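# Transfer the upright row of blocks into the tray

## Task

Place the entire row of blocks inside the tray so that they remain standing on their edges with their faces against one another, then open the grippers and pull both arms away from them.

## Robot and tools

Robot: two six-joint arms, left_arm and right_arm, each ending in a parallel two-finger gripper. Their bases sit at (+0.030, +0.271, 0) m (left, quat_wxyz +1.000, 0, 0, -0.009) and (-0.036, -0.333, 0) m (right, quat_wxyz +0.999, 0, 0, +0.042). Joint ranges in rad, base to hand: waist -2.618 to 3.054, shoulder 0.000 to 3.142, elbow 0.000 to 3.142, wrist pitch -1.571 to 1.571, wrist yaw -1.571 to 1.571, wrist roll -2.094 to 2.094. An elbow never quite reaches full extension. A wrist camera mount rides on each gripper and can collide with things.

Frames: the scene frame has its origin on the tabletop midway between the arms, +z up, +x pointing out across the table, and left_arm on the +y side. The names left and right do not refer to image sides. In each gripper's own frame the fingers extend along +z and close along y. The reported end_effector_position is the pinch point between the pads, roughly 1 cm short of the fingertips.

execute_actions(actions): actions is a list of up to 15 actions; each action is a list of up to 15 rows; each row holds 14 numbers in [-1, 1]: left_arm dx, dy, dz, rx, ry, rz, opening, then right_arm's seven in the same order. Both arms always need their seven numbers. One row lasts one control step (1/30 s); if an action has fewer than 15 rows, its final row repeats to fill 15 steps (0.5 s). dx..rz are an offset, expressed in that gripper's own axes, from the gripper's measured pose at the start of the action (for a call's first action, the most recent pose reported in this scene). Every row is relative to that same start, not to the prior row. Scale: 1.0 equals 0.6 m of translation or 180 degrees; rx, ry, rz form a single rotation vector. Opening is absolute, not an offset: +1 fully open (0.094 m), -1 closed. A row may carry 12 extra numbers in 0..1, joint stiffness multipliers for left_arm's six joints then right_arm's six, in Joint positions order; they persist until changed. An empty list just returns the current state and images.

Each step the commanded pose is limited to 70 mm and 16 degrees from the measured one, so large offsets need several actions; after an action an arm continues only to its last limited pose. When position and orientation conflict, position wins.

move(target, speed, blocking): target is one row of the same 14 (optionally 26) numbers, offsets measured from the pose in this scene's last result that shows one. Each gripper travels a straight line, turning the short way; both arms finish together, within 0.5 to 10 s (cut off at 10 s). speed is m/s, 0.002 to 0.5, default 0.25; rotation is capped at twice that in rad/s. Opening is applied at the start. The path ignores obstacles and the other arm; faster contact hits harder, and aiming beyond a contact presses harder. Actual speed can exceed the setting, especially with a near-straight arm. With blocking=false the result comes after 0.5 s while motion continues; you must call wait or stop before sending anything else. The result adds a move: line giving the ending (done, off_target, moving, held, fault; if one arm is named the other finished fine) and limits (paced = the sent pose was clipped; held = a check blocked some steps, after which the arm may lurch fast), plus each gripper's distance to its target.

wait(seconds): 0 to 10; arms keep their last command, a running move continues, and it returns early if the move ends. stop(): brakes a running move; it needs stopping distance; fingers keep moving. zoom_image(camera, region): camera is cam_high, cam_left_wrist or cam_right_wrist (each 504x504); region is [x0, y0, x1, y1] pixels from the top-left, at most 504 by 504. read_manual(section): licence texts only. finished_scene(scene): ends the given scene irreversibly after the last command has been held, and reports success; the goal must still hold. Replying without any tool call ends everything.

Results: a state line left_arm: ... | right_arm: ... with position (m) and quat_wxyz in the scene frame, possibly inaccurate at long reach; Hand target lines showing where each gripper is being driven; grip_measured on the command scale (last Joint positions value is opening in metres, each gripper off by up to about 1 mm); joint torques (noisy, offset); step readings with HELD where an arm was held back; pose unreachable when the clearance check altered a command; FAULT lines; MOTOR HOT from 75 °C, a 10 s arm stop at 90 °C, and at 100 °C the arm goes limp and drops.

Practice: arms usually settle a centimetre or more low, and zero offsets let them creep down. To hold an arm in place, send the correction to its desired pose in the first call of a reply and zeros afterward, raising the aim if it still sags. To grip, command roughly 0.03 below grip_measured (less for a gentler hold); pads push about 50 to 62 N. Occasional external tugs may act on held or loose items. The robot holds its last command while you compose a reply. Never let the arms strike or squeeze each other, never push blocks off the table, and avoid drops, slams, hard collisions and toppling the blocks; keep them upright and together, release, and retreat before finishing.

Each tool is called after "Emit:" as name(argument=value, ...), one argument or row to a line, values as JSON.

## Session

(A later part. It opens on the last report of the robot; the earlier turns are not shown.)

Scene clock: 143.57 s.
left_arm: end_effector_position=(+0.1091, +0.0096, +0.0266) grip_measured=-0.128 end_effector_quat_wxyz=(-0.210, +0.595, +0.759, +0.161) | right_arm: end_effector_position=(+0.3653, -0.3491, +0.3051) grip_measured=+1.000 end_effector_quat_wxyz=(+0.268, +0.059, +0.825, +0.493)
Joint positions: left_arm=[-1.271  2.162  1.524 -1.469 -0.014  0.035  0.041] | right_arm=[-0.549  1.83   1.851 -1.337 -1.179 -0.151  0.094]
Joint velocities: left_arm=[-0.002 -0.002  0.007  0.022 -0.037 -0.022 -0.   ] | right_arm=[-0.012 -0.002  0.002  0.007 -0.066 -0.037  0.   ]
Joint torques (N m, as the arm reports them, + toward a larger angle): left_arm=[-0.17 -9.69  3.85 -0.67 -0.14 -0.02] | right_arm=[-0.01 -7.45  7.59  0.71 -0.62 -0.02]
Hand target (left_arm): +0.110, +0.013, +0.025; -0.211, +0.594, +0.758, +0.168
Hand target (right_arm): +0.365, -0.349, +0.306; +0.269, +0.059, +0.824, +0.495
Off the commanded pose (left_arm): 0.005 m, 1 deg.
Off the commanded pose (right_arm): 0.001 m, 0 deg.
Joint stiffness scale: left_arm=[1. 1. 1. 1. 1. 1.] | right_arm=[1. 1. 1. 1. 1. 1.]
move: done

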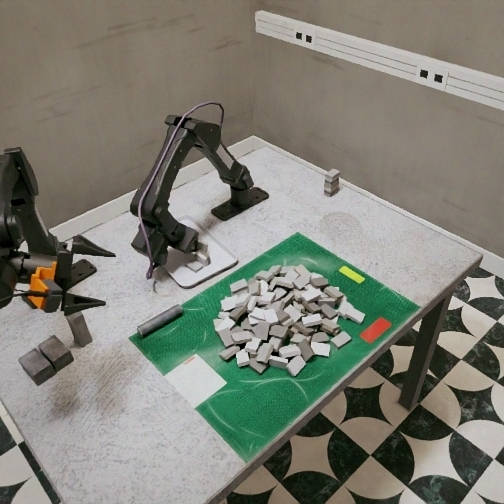

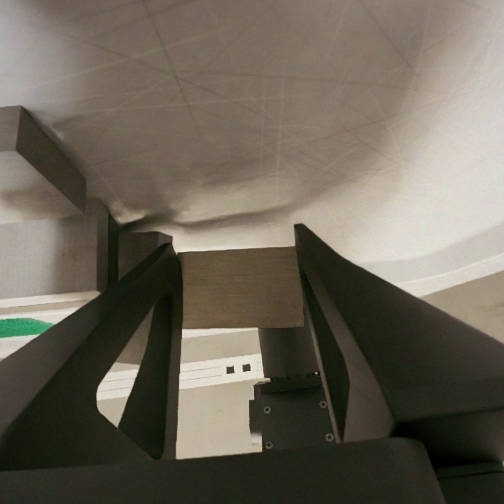

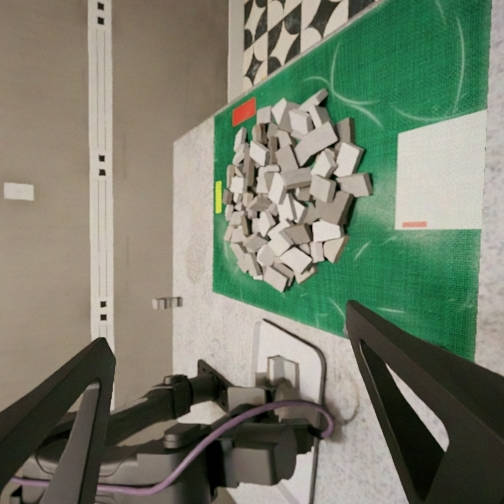

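Lower a bit more, tilt a bit more, and release.

Emit:
move(
  target=[-0.006,0,0.011,0,0.02,0,-0.165,0,0,0,0,0,0,1],
  speed=0.02,
)

Emit:
move(
  target=[0,0,0,0,0,0,-0.05,0,0,0,0,0,0,1],
)

Emit:
move(
  target=[0,0,0,0,0,0,0.3,0,0,0,0,0,0,1],
)

Emit:
move(
  target=[0,0,-0.15,0,0,0,0.3,0,0,0,0,0,0,1],
  speed=0.06,
)

Scene clock: 147.70 s.
left_arm: end_effector_position=(+0.1070, +0.0130, +0.0187) grip_measured=-0.128 end_effector_quat_wxyz=(-0.236, +0.589, +0.753, +0.176) | right_arm: end_effector_position=(+0.3654, -0.3495, +0.3044) grip_measured=+1.000 end_effector_quat_wxyz=(+0.268, +0.060, +0.827, +0.491)
Joint positions: left_arm=[-1.271  2.219  1.55  -1.498 -0.008  0.035  0.041] | right_arm=[-0.549  1.83   1.851 -1.337 -1.174 -0.151  0.094]
Joint velocities: left_arm=[ 0.007  0.007  0.012  0.022 -0.066 -0.051 -0.   ] | right_arm=[ 0.002  0.007  0.002  0.007 -0.007  0.066  0.   ]
Joint torques (N m, as the arm reports them, + toward a larger angle): left_arm=[-0.11 -9.    6.85 -0.88 -0.08  0.  ] | right_arm=[-0.03 -7.41  7.53  0.69 -0.61 -0.04]
Hand target (left_arm): +0.109, +0.010, +0.019; -0.234, +0.590, +0.752, +0.179
Hand target (right_arm): +0.365, -0.349, +0.305; +0.268, +0.059, +0.825, +0.493
Off the commanded pose (left_arm): 0.004 m, 0 deg.
Off the commanded pose (right_arm): 0.001 m, 0 deg.
Joint stiffness scale: left_arm=[1. 1. 1. 1. 1. 1.] | right_arm=[1. 1. 1. 1. 1. 1.]
move: done

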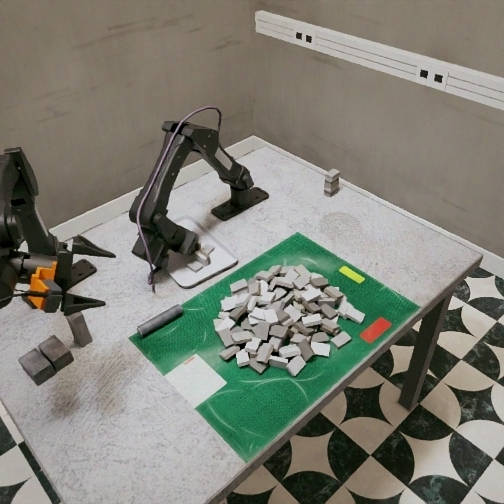

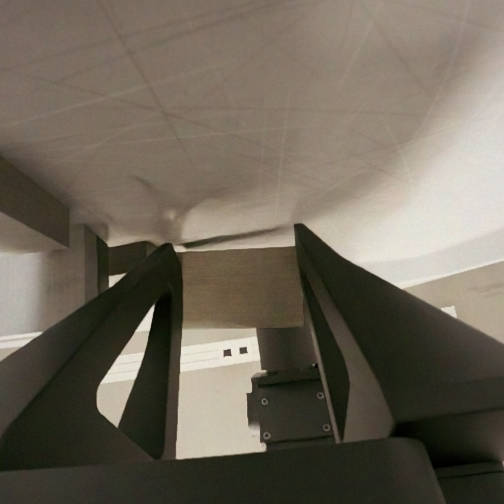

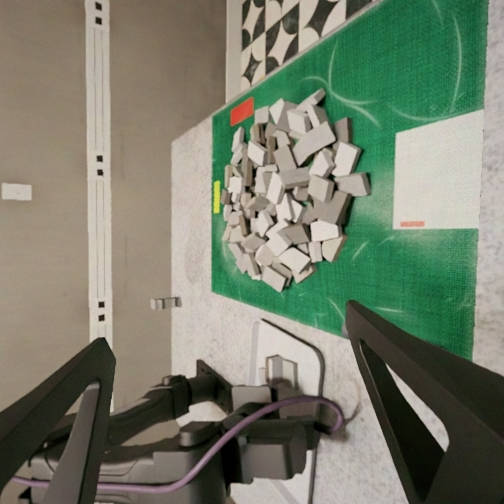

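Scene clock: 148.20 s.
left_arm: end_effector_position=(+0.1070, +0.0130, +0.0187) grip_measured=-0.052 end_effector_quat_wxyz=(-0.236, +0.589, +0.753, +0.176) | right_arm: end_effector_position=(+0.3654, -0.3499, +0.3036) grip_measured=+1.000 end_effector_quat_wxyz=(+0.267, +0.060, +0.828, +0.489)
Joint positions: left_arm=[-1.271  2.219  1.55  -1.498 -0.008  0.035  0.045] | right_arm=[-0.549  1.83   1.851 -1.337 -1.169 -0.151  0.094]
Joint velocities: left_arm=[-0.007 -0.002 -0.012 -0.037 -0.007 -0.007  0.   ] | right_arm=[-0.007 -0.007  0.017  0.007  0.022  0.022  0.   ]
Joint torques (N m, as the arm reports them, + toward a larger angle): left_arm=[ -0.02 -10.02   4.7   -0.82   0.02   0.01] | right_arm=[ 0.04 -7.4   7.56  0.7  -0.59 -0.03]
Hand target (left_arm): +0.107, +0.013, +0.019; -0.236, +0.589, +0.753, +0.176
Hand target (right_arm): +0.365, -0.350, +0.304; +0.268, +0.060, +0.827, +0.491
Off the commanded pose (left_arm): 0.000 m, 0 deg.
Off the commanded pose (right_arm): 0.001 m, 0 deg.
Joint stiffness scale: left_arm=[1. 1. 1. 1. 1. 1.] | right_arm=[1. 1. 1. 1. 1. 1.]
move: done

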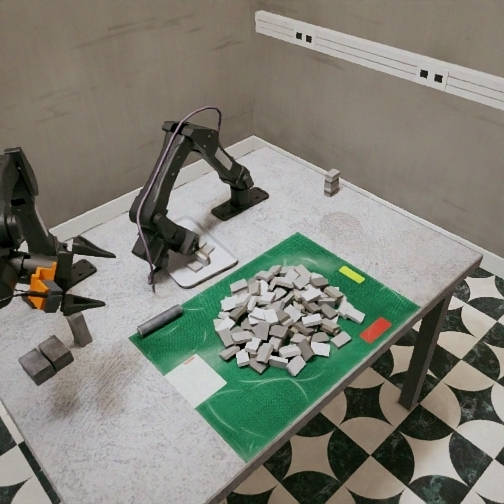

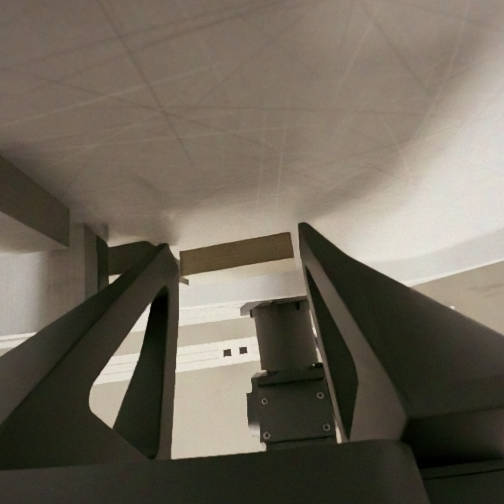

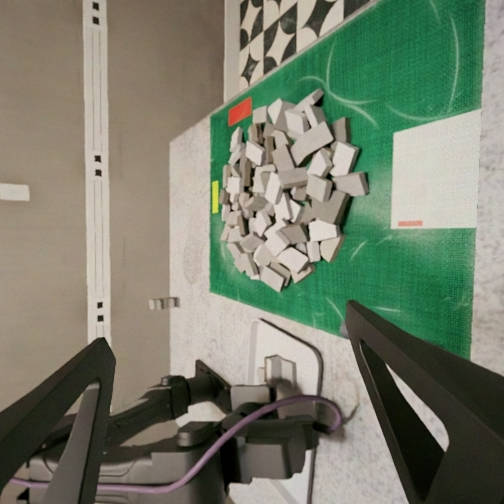

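Scene clock: 148.70 s.
left_arm: end_effector_position=(+0.1063, +0.0128, +0.0187) grip_measured=+0.298 end_effector_quat_wxyz=(-0.237, +0.589, +0.753, +0.174) | right_arm: end_effector_position=(+0.3654, -0.3503, +0.3028) grip_measured=+1.000 end_effector_quat_wxyz=(+0.267, +0.060, +0.829, +0.488)
Joint positions: left_arm=[-1.271  2.219  1.55  -1.498 -0.004  0.035  0.061] | right_arm=[-0.549  1.83   1.851 -1.337 -1.165 -0.151  0.094]
Joint velocities: left_arm=[-0.007  0.002 -0.017  0.022 -0.007  0.007 -0.   ] | right_arm=[ 0.017 -0.002 -0.002 -0.007  0.022  0.007  0.   ]
Joint torques (N m, as the arm reports them, + toward a larger angle): left_arm=[ 0.02 -9.99  4.67 -0.79 -0.07  0.01] | right_arm=[-0.03 -7.45  7.62  0.7  -0.61 -0.03]
Hand target (left_arm): +0.107, +0.013, +0.019; -0.236, +0.589, +0.753, +0.175
Hand target (right_arm): +0.365, -0.350, +0.304; +0.267, +0.060, +0.828, +0.489
Off the commanded pose (left_arm): 0.001 m, 0 deg.
Off the commanded pose (right_arm): 0.001 m, 0 deg.
Joint stiffness scale: left_arm=[1. 1. 1. 1. 1. 1.] | right_arm=[1. 1. 1. 1. 1. 1.]
move: done

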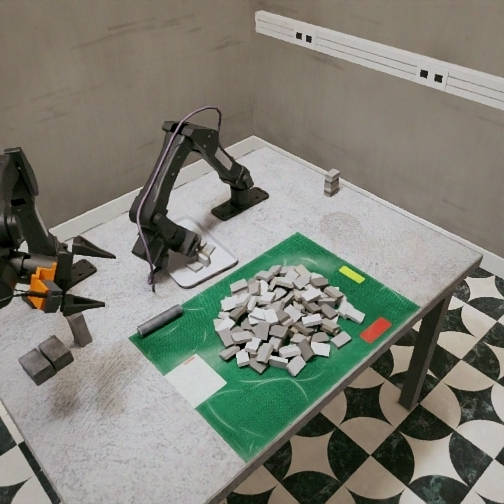

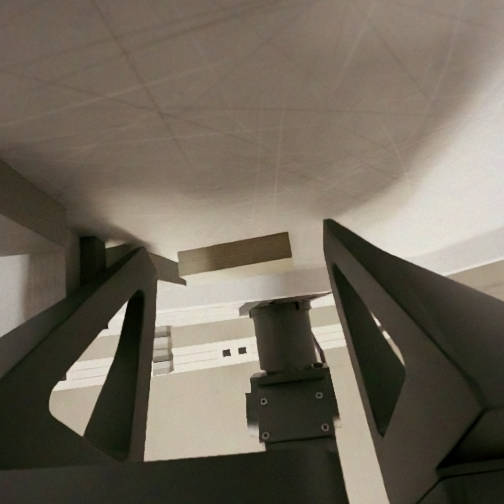

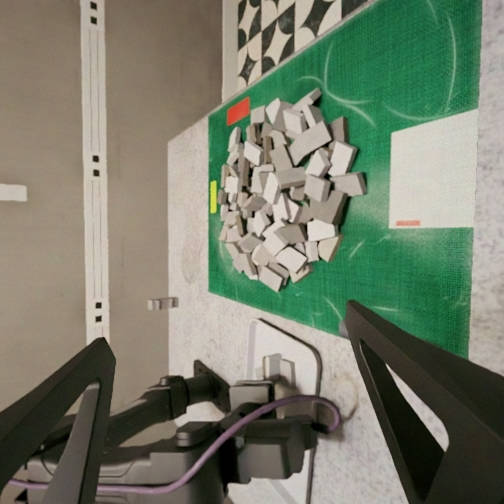

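Scene clock: 150.53 s.
left_arm: end_effector_position=(+0.1186, -0.0299, +0.0792) grip_measured=+0.298 end_effector_quat_wxyz=(-0.151, +0.605, +0.774, +0.112) | right_arm: end_effector_position=(+0.3654, -0.3507, +0.3021) grip_measured=+1.000 end_effector_quat_wxyz=(+0.266, +0.061, +0.830, +0.485)
Joint positions: left_arm=[-1.271  2.109  1.729 -1.568 -0.004  0.035  0.061] | right_arm=[-0.549  1.83   1.851 -1.337 -1.16  -0.151  0.094]
Joint velocities: left_arm=[-0.002  0.002  0.007  0.037 -0.066 -0.081 -0.001] | right_arm=[-0.012 -0.012 -0.002 -0.007 -0.007 -0.007  0.   ]
Joint torques (N m, as the arm reports them, + toward a larger angle): left_arm=[ -0.03 -12.19   7.66  -0.57   0.03   0.  ] | right_arm=[-0.05 -7.42  7.61  0.71 -0.61 -0.02]
Hand target (left_arm): +0.120, -0.034, +0.092; -0.134, +0.607, +0.777, +0.100
Hand target (right_arm): +0.365, -0.350, +0.303; +0.267, +0.060, +0.829, +0.488
Off the commanded pose (left_arm): 0.015 m, 13 deg.
Off the commanded pose (right_arm): 0.001 m, 0 deg.
Joint stiffness scale: left_arm=[1. 1. 1. 1. 1. 1.] | right_arm=[1. 1. 1. 1. 1. 1.]
joint sent to its limit (left arm) — the command would take joint 4 (wrist pitch) past its lower limit, so that joint was sent only as far as its limit.
move: off_target (left_arm)

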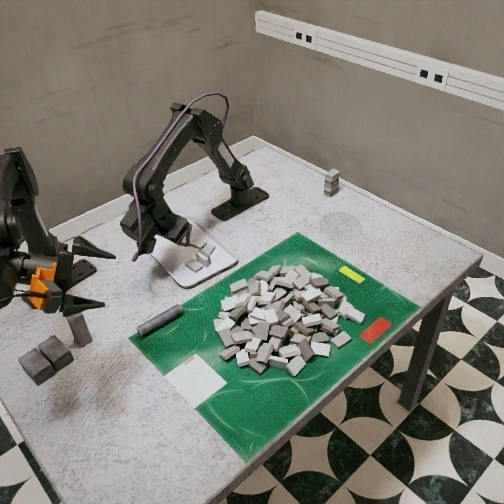

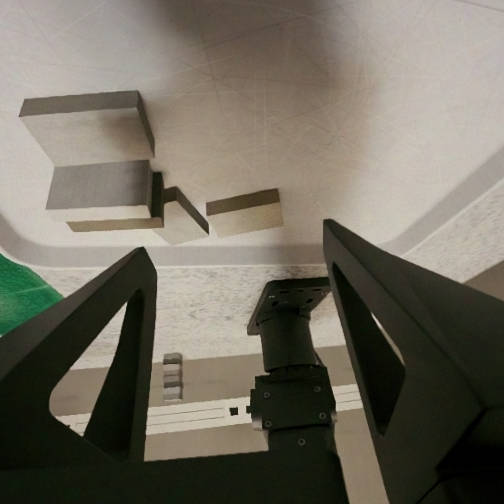

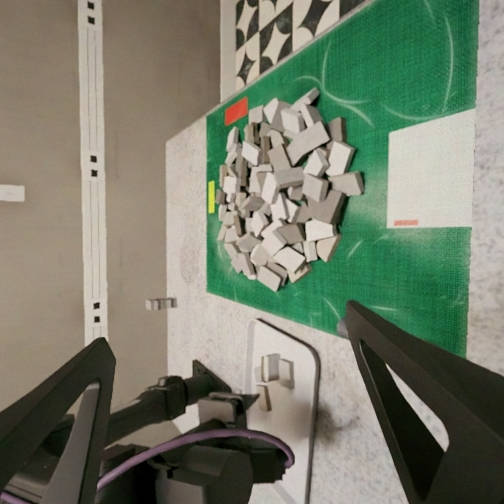

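Emit:
move(
  target=[0.1,0,-0.1,0,-0.117,0,1,0,0,0,0,0,0,1],
  speed=0.2,
)

Emit:
move(
  target=[0,0,0,0,0,-0.5,1,0,0,0,0,0,0,1],
  speed=0.3,
)

Scene clock: 153.87 s.
left_arm: end_effector_position=(+0.1098, +0.0032, +0.1543) grip_measured=+1.000 end_effector_quat_wxyz=(-0.013, +0.616, +0.787, +0.008) | right_arm: end_effector_position=(+0.3655, -0.3511, +0.3013) grip_measured=+1.000 end_effector_quat_wxyz=(+0.266, +0.061, +0.832, +0.483)
Joint positions: left_arm=[-1.265  1.629  1.47  -1.443  0.003  0.044  0.094] | right_arm=[-0.549  1.83   1.851 -1.337 -1.155 -0.151  0.094]
Joint velocities: left_arm=[ 0.002 -0.002  0.007  0.037 -0.037  0.022  0.   ] | right_arm=[-0.007  0.002 -0.007  0.051 -0.022  0.037  0.   ]
Joint torques (N m, as the arm reports them, + toward a larger angle): left_arm=[ 0.66 -7.76  5.06  0.22  0.08  0.05] | right_arm=[-0.02 -7.41  7.6   0.7  -0.62 -0.03]
Hand target (left_arm): +0.111, +0.004, +0.156; -0.007, +0.614, +0.789, -0.001
Hand target (right_arm): +0.365, -0.351, +0.302; +0.266, +0.061, +0.830, +0.485
Off the commanded pose (left_arm): 0.003 m, 1 deg.
Off the commanded pose (right_arm): 0.001 m, 0 deg.
Joint stiffness scale: left_arm=[1. 1. 1. 1. 1. 1.] | right_arm=[1. 1. 1. 1. 1. 1.]
move: done

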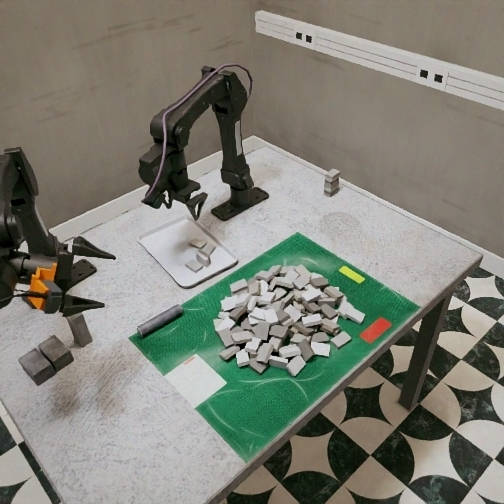

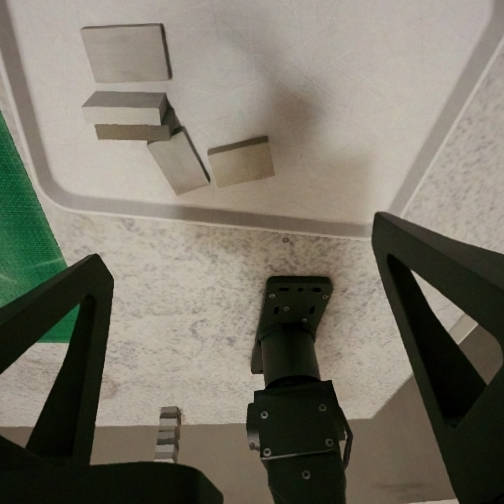

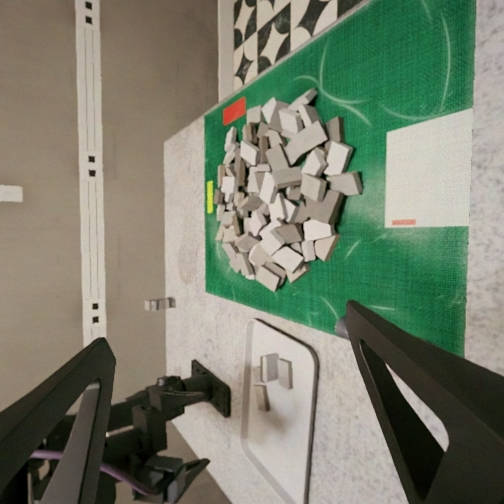

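Scene clock: 157.10 s.
left_arm: end_effector_position=(+0.1094, +0.0031, +0.1543) grip_measured=+1.000 end_effector_quat_wxyz=(-0.005, -0.117, +0.993, +0.015) | right_arm: end_effector_position=(+0.3655, -0.3515, +0.3005) grip_measured=+1.000 end_effector_quat_wxyz=(+0.265, +0.062, +0.833, +0.481)
Joint positions: left_arm=[-1.265  1.629  1.47  -1.443  0.005 -1.518  0.094] | right_arm=[-0.549  1.83   1.851 -1.337 -1.15  -0.151  0.094]
Joint velocities: left_arm=[-0.002 -0.007  0.002  0.007 -0.051 -0.11   0.   ] | right_arm=[ 0.002  0.007  0.002  0.022 -0.022  0.037  0.   ]
Joint torques (N m, as the arm reports them, + toward a larger angle): left_arm=[-0.06 -6.34  6.18  0.11  0.   -0.05] | right_arm=[-0.06 -7.44  7.62  0.71 -0.6  -0.03]
Hand target (left_arm): +0.110, +0.003, +0.154; -0.004, -0.121, +0.993, +0.015
Hand target (right_arm): +0.365, -0.351, +0.301; +0.266, +0.061, +0.832, +0.483
Off the commanded pose (left_arm): 0.000 m, 0 deg.
Off the commanded pose (right_arm): 0.001 m, 0 deg.
Joint stiffness scale: left_arm=[1. 1. 1. 1. 1. 1.] | right_arm=[1. 1. 1. 1. 1. 1.]
move: done

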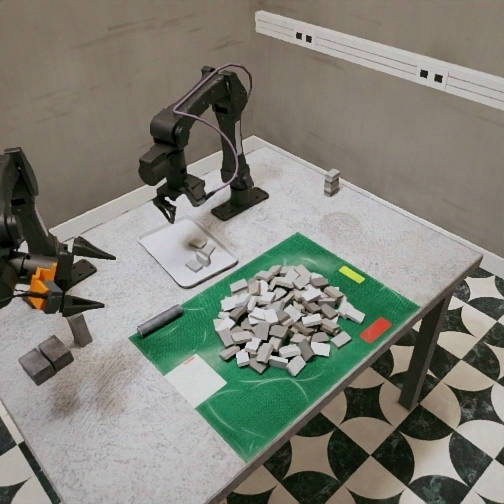

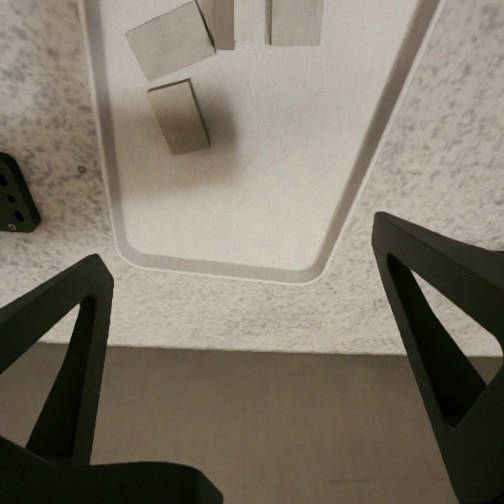

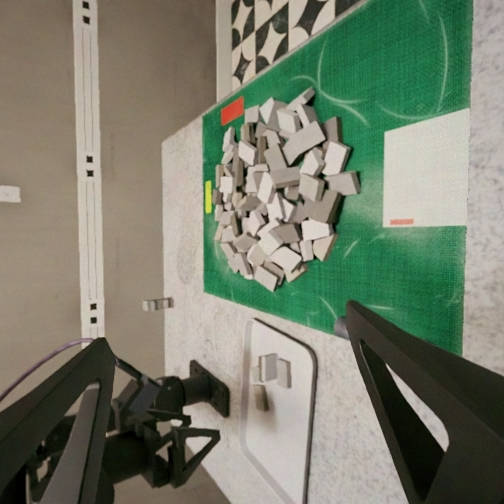

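Emit:
move(
  target=[-0.08,0.03,0,0,0,0,1,0,0,0,0,0,0,1],
  speed=0.15,
)

Emit:
zoom_image(
  camera="cam_high",
  region=[140, 200, 250, 290],
)

Scene clock: 163.23 s.
left_arm: end_effector_position=(+0.1506, +0.0276, +0.1462) grip_measured=+1.000 end_effector_quat_wxyz=(-0.013, -0.118, +0.993, +0.030) | right_arm: end_effector_position=(+0.3655, -0.3520, +0.2997) grip_measured=+1.000 end_effector_quat_wxyz=(+0.265, +0.062, +0.834, +0.479)
Joint positions: left_arm=[-1.093  1.629  1.437 -1.442  0.004 -1.349  0.094] | right_arm=[-0.549  1.83   1.851 -1.337 -1.145 -0.151  0.094]
Joint velocities: left_arm=[ 0.017 -0.002  0.007 -0.037 -0.051  0.037  0.   ] | right_arm=[-0.007 -0.002 -0.007 -0.007  0.007  0.022  0.   ]
Joint torques (N m, as the arm reports them, + toward a larger angle): left_arm=[ 0.37 -9.36  5.35  0.08 -0.06  0.05] | right_arm=[ 0.05 -7.43  7.55  0.7  -0.6  -0.03]
Hand target (left_arm): +0.152, +0.032, +0.154; -0.005, -0.117, +0.993, +0.015
Hand target (right_arm): +0.365, -0.352, +0.300; +0.265, +0.062, +0.833, +0.481
Off the commanded pose (left_arm): 0.009 m, 2 deg.
Off the commanded pose (right_arm): 0.001 m, 0 deg.
Joint stiffness scale: left_arm=[1. 1. 1. 1. 1. 1.] | right_arm=[1. 1. 1. 1. 1. 1.]
move: done

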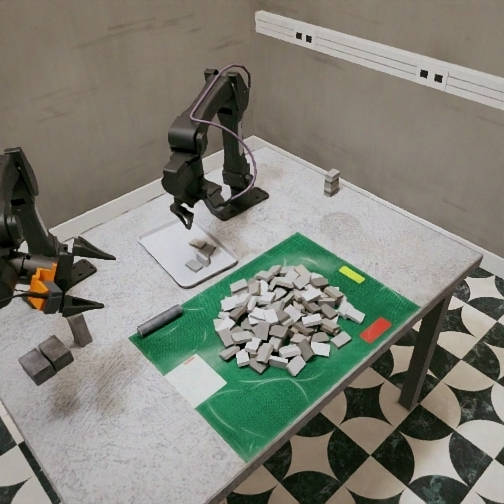

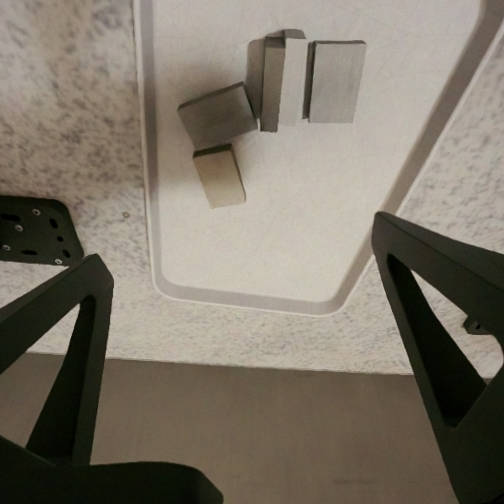

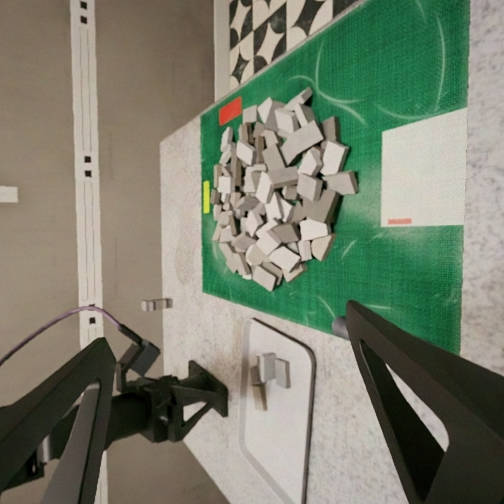

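Region (140, 200, 250, 290) of cam_high's 504x504 image, scaled by 4.582, with more detail than that image has; it fills the top 412 rows of this view, and the rest is white.

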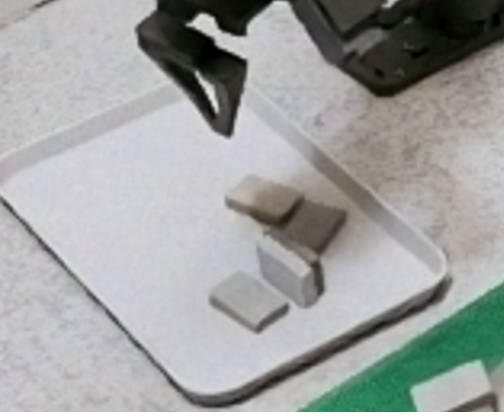

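Emit:
move(
  target=[-0.05,-0.093,0.143,0,0,0.5,0.45,0.61,0.065,0.173,-0.164,0.151,0.094,0.0],
  speed=0.2,
)

Scene clock: 183.17 s.
left_arm: end_effector_position=(+0.1860, -0.0173, +0.0605) grip_measured=+0.452 end_effector_quat_wxyz=(-0.030, +0.621, +0.783, +0.011) | right_arm: end_effector_position=(+0.1065, -0.1206, +0.1521) grip_measured=+0.003 end_effector_quat_wxyz=(-0.078, -0.065, +0.711, +0.696)
Joint positions: left_arm=[-1.057  1.875  1.386 -1.146  0.003  0.264  0.068] | right_arm=[ 0.12   1.409  0.515 -0.606 -1.551  0.091  0.047]
Joint velocities: left_arm=[-0.002 -0.012 -0.002  0.066 -0.022  0.022 -0.   ] | right_arm=[-0.002 -0.051 -0.1    0.125  0.022  0.183 -0.   ]
Joint torques (N m, as the arm reports them, + toward a larger angle): left_arm=[ 0.74 -8.06  5.3   0.15 -0.02  0.02] | right_arm=[ 1.04 -4.72  3.81  0.42 -0.79 -0.04]
Hand target (left_arm): +0.190, -0.016, +0.057; -0.030, +0.619, +0.785, +0.012
Hand target (right_arm): +0.098, -0.120, +0.152; -0.078, -0.073, +0.706, +0.700
Off the commanded pose (left_arm): 0.006 m, 0 deg.
Off the commanded pose (right_arm): 0.007 m, 12 deg.
Joint stiffness scale: left_arm=[1. 1. 1. 1. 1. 1.] | right_arm=[1. 1. 1. 1. 1. 1.]
move: off_target (right_arm)

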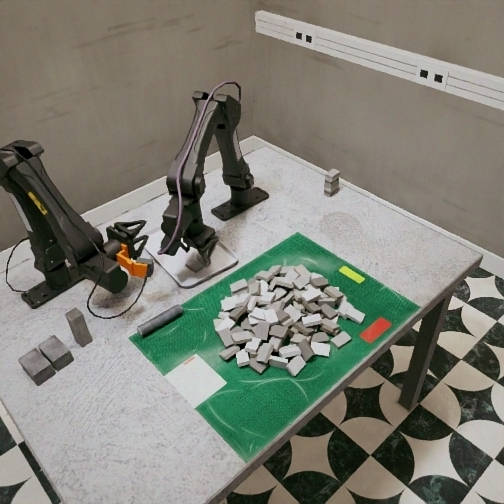

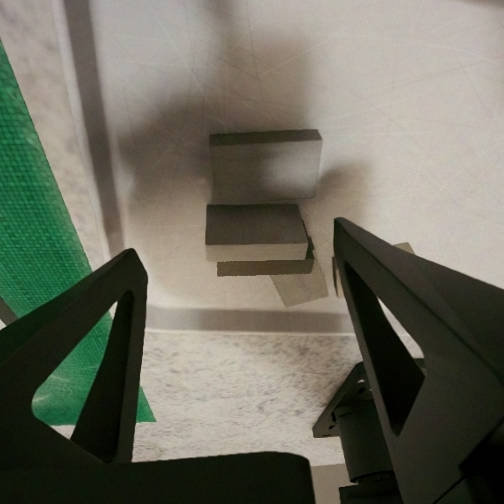

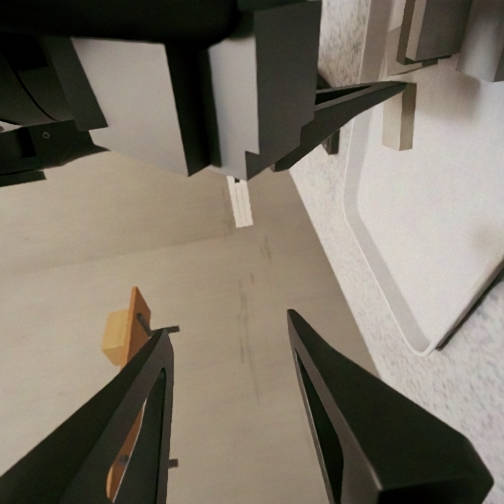

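Emit:
move(
  target=[-0.018,-0.018,0.055,0,0,0,0.45,0,0.033,-0.133,0,-0.243,0,0.0],
  speed=0.08,
)

Scene clock: 194.37 s.
left_arm: end_effector_position=(+0.1810, -0.0279, +0.0343) grip_measured=+0.452 end_effector_quat_wxyz=(-0.024, +0.618, +0.785, +0.010) | right_arm: end_effector_position=(+0.1187, -0.1968, +0.1668) grip_measured=+0.003 end_effector_quat_wxyz=(+0.163, +0.201, +0.697, +0.669)
Joint positions: left_arm=[-1.086  1.919  1.337 -1.042  0.003  0.23   0.068] | right_arm=[-0.367  0.035  0.048 -0.23  -1.329  1.403  0.047]
Joint velocities: left_arm=[-0.002 -0.002 -0.007 -0.007  0.007  0.081 -0.001] | right_arm=[-0.017 -0.002  0.007 -0.022 -0.11  -0.007 -0.001]
Joint torques (N m, as the arm reports them, + toward a larger angle): left_arm=[-1.   -7.55  5.03  0.2   0.02 -0.06] | right_arm=[-1.03  0.95 11.35  1.44 -0.06 -0.18]
Hand target (left_arm): +0.177, -0.029, +0.027; -0.030, +0.621, +0.784, +0.011
Hand target (right_arm): +0.118, -0.198, +0.178; +0.184, +0.190, +0.697, +0.666
Off the commanded pose (left_arm): 0.008 m, 1 deg.
Off the commanded pose (right_arm): 0.008 m, 4 deg.
Joint stiffness scale: left_arm=[1. 1. 1. 1. 1. 1.] | right_arm=[1. 1. 1. 1. 1. 1.]
joint sent to its limit (right arm) — the command would take joint 2 (shoulder) past its lower limit, so that joint was sent only as far as its limit.
move: off_target (right_arm)

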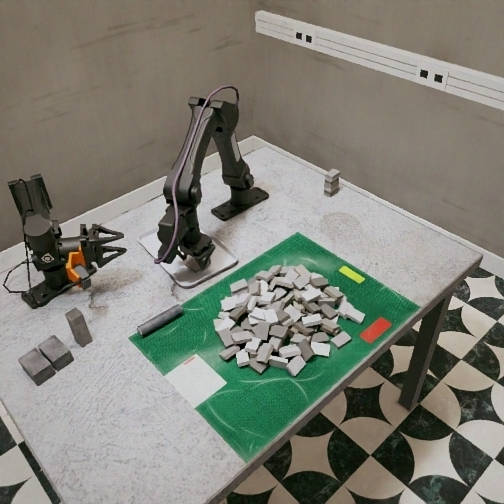

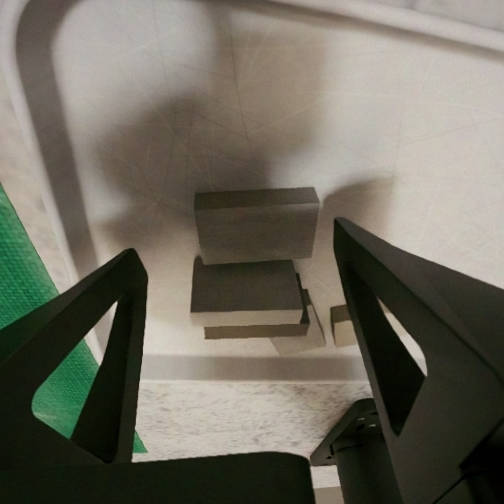

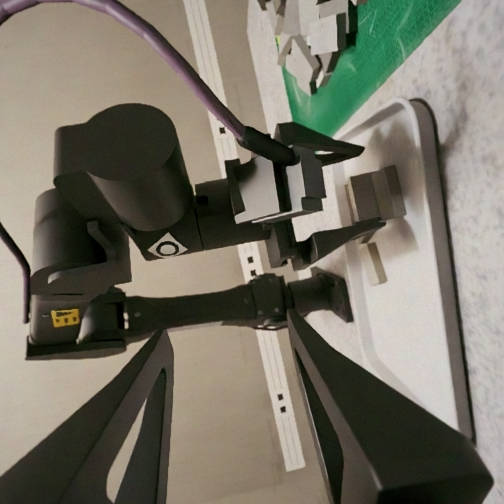

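Emit:
move(
  target=[0,-0.012,0.034,0,0,0,0.45,0,0,0,0,0,0,0.0],
  speed=0.03,
)

Emit:
move(
  target=[0,0,0,0,0,0,-0.165,0,0,0,0,0,0,0.0],
)

Scene clock: 197.77 s.
left_arm: end_effector_position=(+0.1765, -0.0271, +0.0174) grip_measured=+0.452 end_effector_quat_wxyz=(-0.025, +0.617, +0.787, +0.010) | right_arm: end_effector_position=(+0.1186, -0.1968, +0.1663) grip_measured=+0.003 end_effector_quat_wxyz=(+0.161, +0.203, +0.697, +0.669)
Joint positions: left_arm=[-1.097  1.934  1.286 -0.977  0.003  0.214  0.068] | right_arm=[-0.367  0.035  0.048 -0.236 -1.329  1.402  0.047]
Joint velocities: left_arm=[ 0.012  0.017  0.002 -0.037 -0.007 -0.037 -0.001] | right_arm=[ 0.002 -0.022  0.007  0.007 -0.066 -0.095 -0.   ]
Joint torques (N m, as the arm reports them, + toward a larger angle): left_arm=[-0.79 -8.25  4.91  0.18 -0.01 -0.03] | right_arm=[-0.01  2.29  8.44  1.66 -0.11 -0.04]
Hand target (left_arm): +0.173, -0.029, +0.014; -0.025, +0.619, +0.785, +0.010
Hand target (right_arm): +0.119, -0.197, +0.167; +0.163, +0.201, +0.697, +0.669
Off the commanded pose (left_arm): 0.005 m, 0 deg.
Off the commanded pose (right_arm): 0.001 m, 0 deg.
Joint stiffness scale: left_arm=[1. 1. 1. 1. 1. 1.] | right_arm=[1. 1. 1. 1. 1. 1.]
move: done

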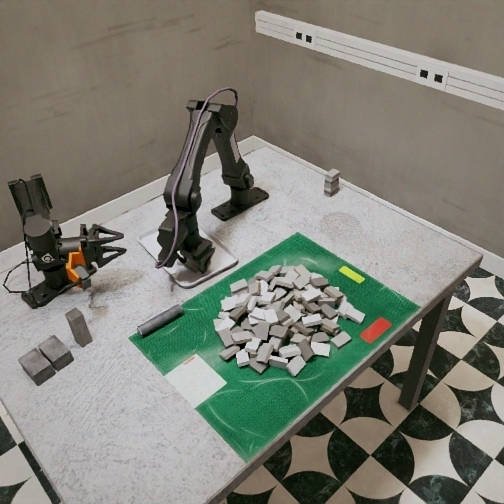

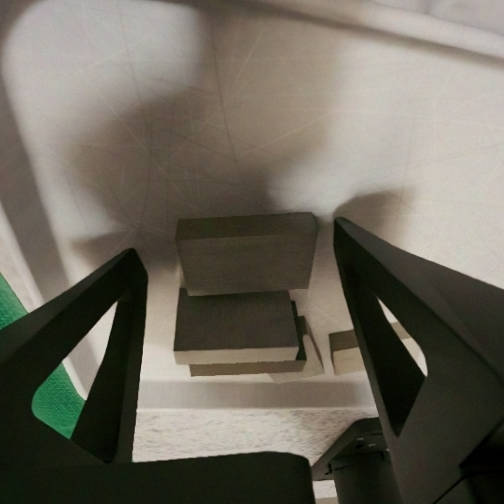

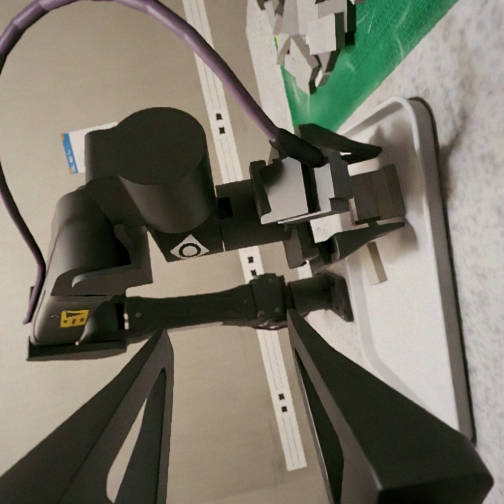

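Scene clock: 198.27 s.
left_arm: end_effector_position=(+0.1765, -0.0271, +0.0174) grip_measured=-0.070 end_effector_quat_wxyz=(-0.025, +0.617, +0.787, +0.010) | right_arm: end_effector_position=(+0.1186, -0.1968, +0.1663) grip_measured=+0.003 end_effector_quat_wxyz=(+0.161, +0.203, +0.697, +0.669)
Joint positions: left_arm=[-1.097  1.934  1.286 -0.977  0.003  0.214  0.044] | right_arm=[-0.367  0.035  0.048 -0.236 -1.329  1.403  0.047]
Joint velocities: left_arm=[-0.012 -0.012 -0.007  0.022  0.022 -0.007 -0.001] | right_arm=[-0.012 -0.007 -0.002  0.037  0.051 -0.007  0.001]
Joint torques (N m, as the arm reports them, + toward a larger angle): left_arm=[ 0.03 -8.77  5.63  0.1  -0.01 -0.04] | right_arm=[ 0.02  2.27  8.35  1.6  -0.11 -0.03]
Hand target (left_arm): +0.176, -0.027, +0.017; -0.025, +0.617, +0.787, +0.010
Hand target (right_arm): +0.119, -0.197, +0.166; +0.161, +0.203, +0.697, +0.669
Off the commanded pose (left_arm): 0.000 m, 0 deg.
Off the commanded pose (right_arm): 0.000 m, 0 deg.
Joint stiffness scale: left_arm=[1. 1. 1. 1. 1. 1.] | right_arm=[1. 1. 1. 1. 1. 1.]
move: done

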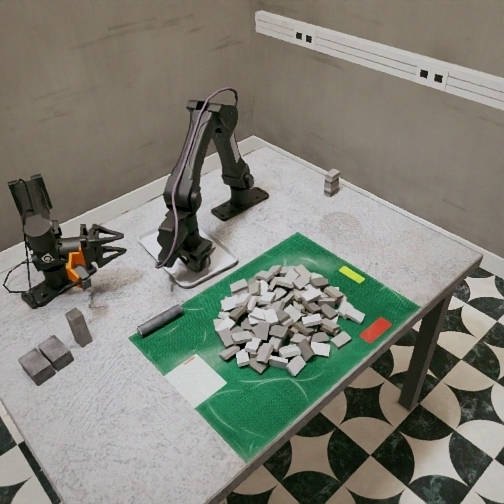

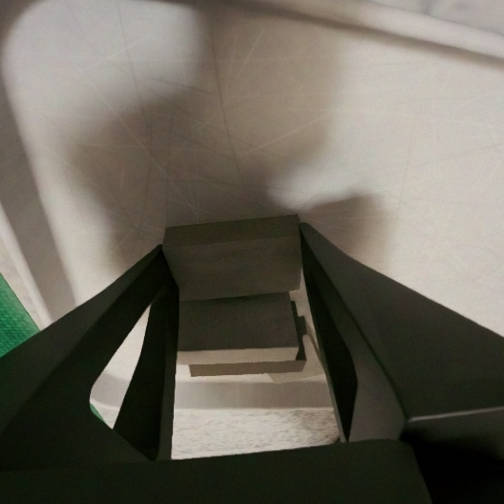

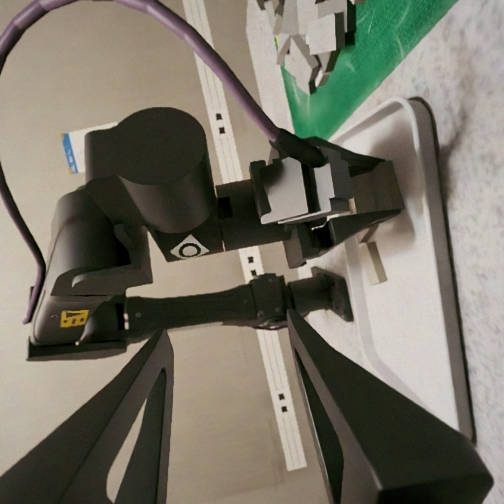

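Emit:
wait(
  seconds=0.5,
)

Scene clock: 200.00 s.
left_arm: end_effector_position=(+0.1765, -0.0271, +0.0174) grip_measured=-0.070 end_effector_quat_wxyz=(-0.025, +0.617, +0.787, +0.010) | right_arm: end_effector_position=(+0.1186, -0.1968, +0.1663) grip_measured=+0.003 end_effector_quat_wxyz=(+0.161, +0.203, +0.697, +0.669)
Joint positions: left_arm=[-1.097  1.934  1.286 -0.977  0.003  0.214  0.044] | right_arm=[-0.367  0.035  0.048 -0.236 -1.329  1.403  0.047]
Joint velocities: left_arm=[-0.007 -0.002 -0.002  0.022  0.066  0.066 -0.   ] | right_arm=[-0.007 -0.002  0.007  0.11  -0.007  0.007 -0.   ]
Joint torques (N m, as the arm reports them, + toward a larger angle): left_arm=[ 0.01 -8.71  5.68  0.1   0.    0.01] | right_arm=[ 0.01  2.27  8.38  1.59 -0.1  -0.02]
Hand target (left_arm): +0.176, -0.027, +0.017; -0.025, +0.617, +0.787, +0.010
Hand target (right_arm): +0.119, -0.197, +0.166; +0.161, +0.203, +0.697, +0.669
Off the commanded pose (left_arm): 0.000 m, 0 deg.
Off the commanded pose (right_arm): 0.000 m, 0 deg.
Joint stiffness scale: left_arm=[1. 1. 1. 1. 1. 1.] | right_arm=[1. 1. 1. 1. 1. 1.]
wait: 0.50 s; at rest from the start

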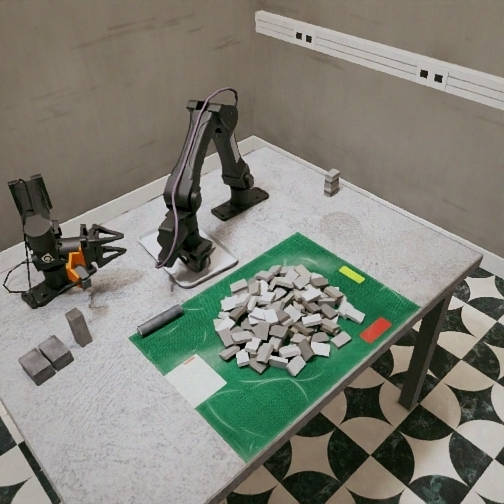

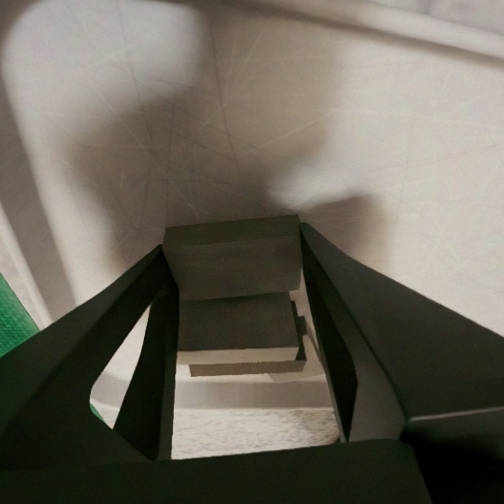

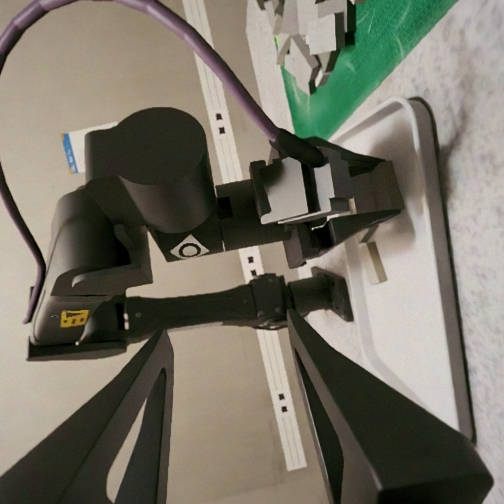

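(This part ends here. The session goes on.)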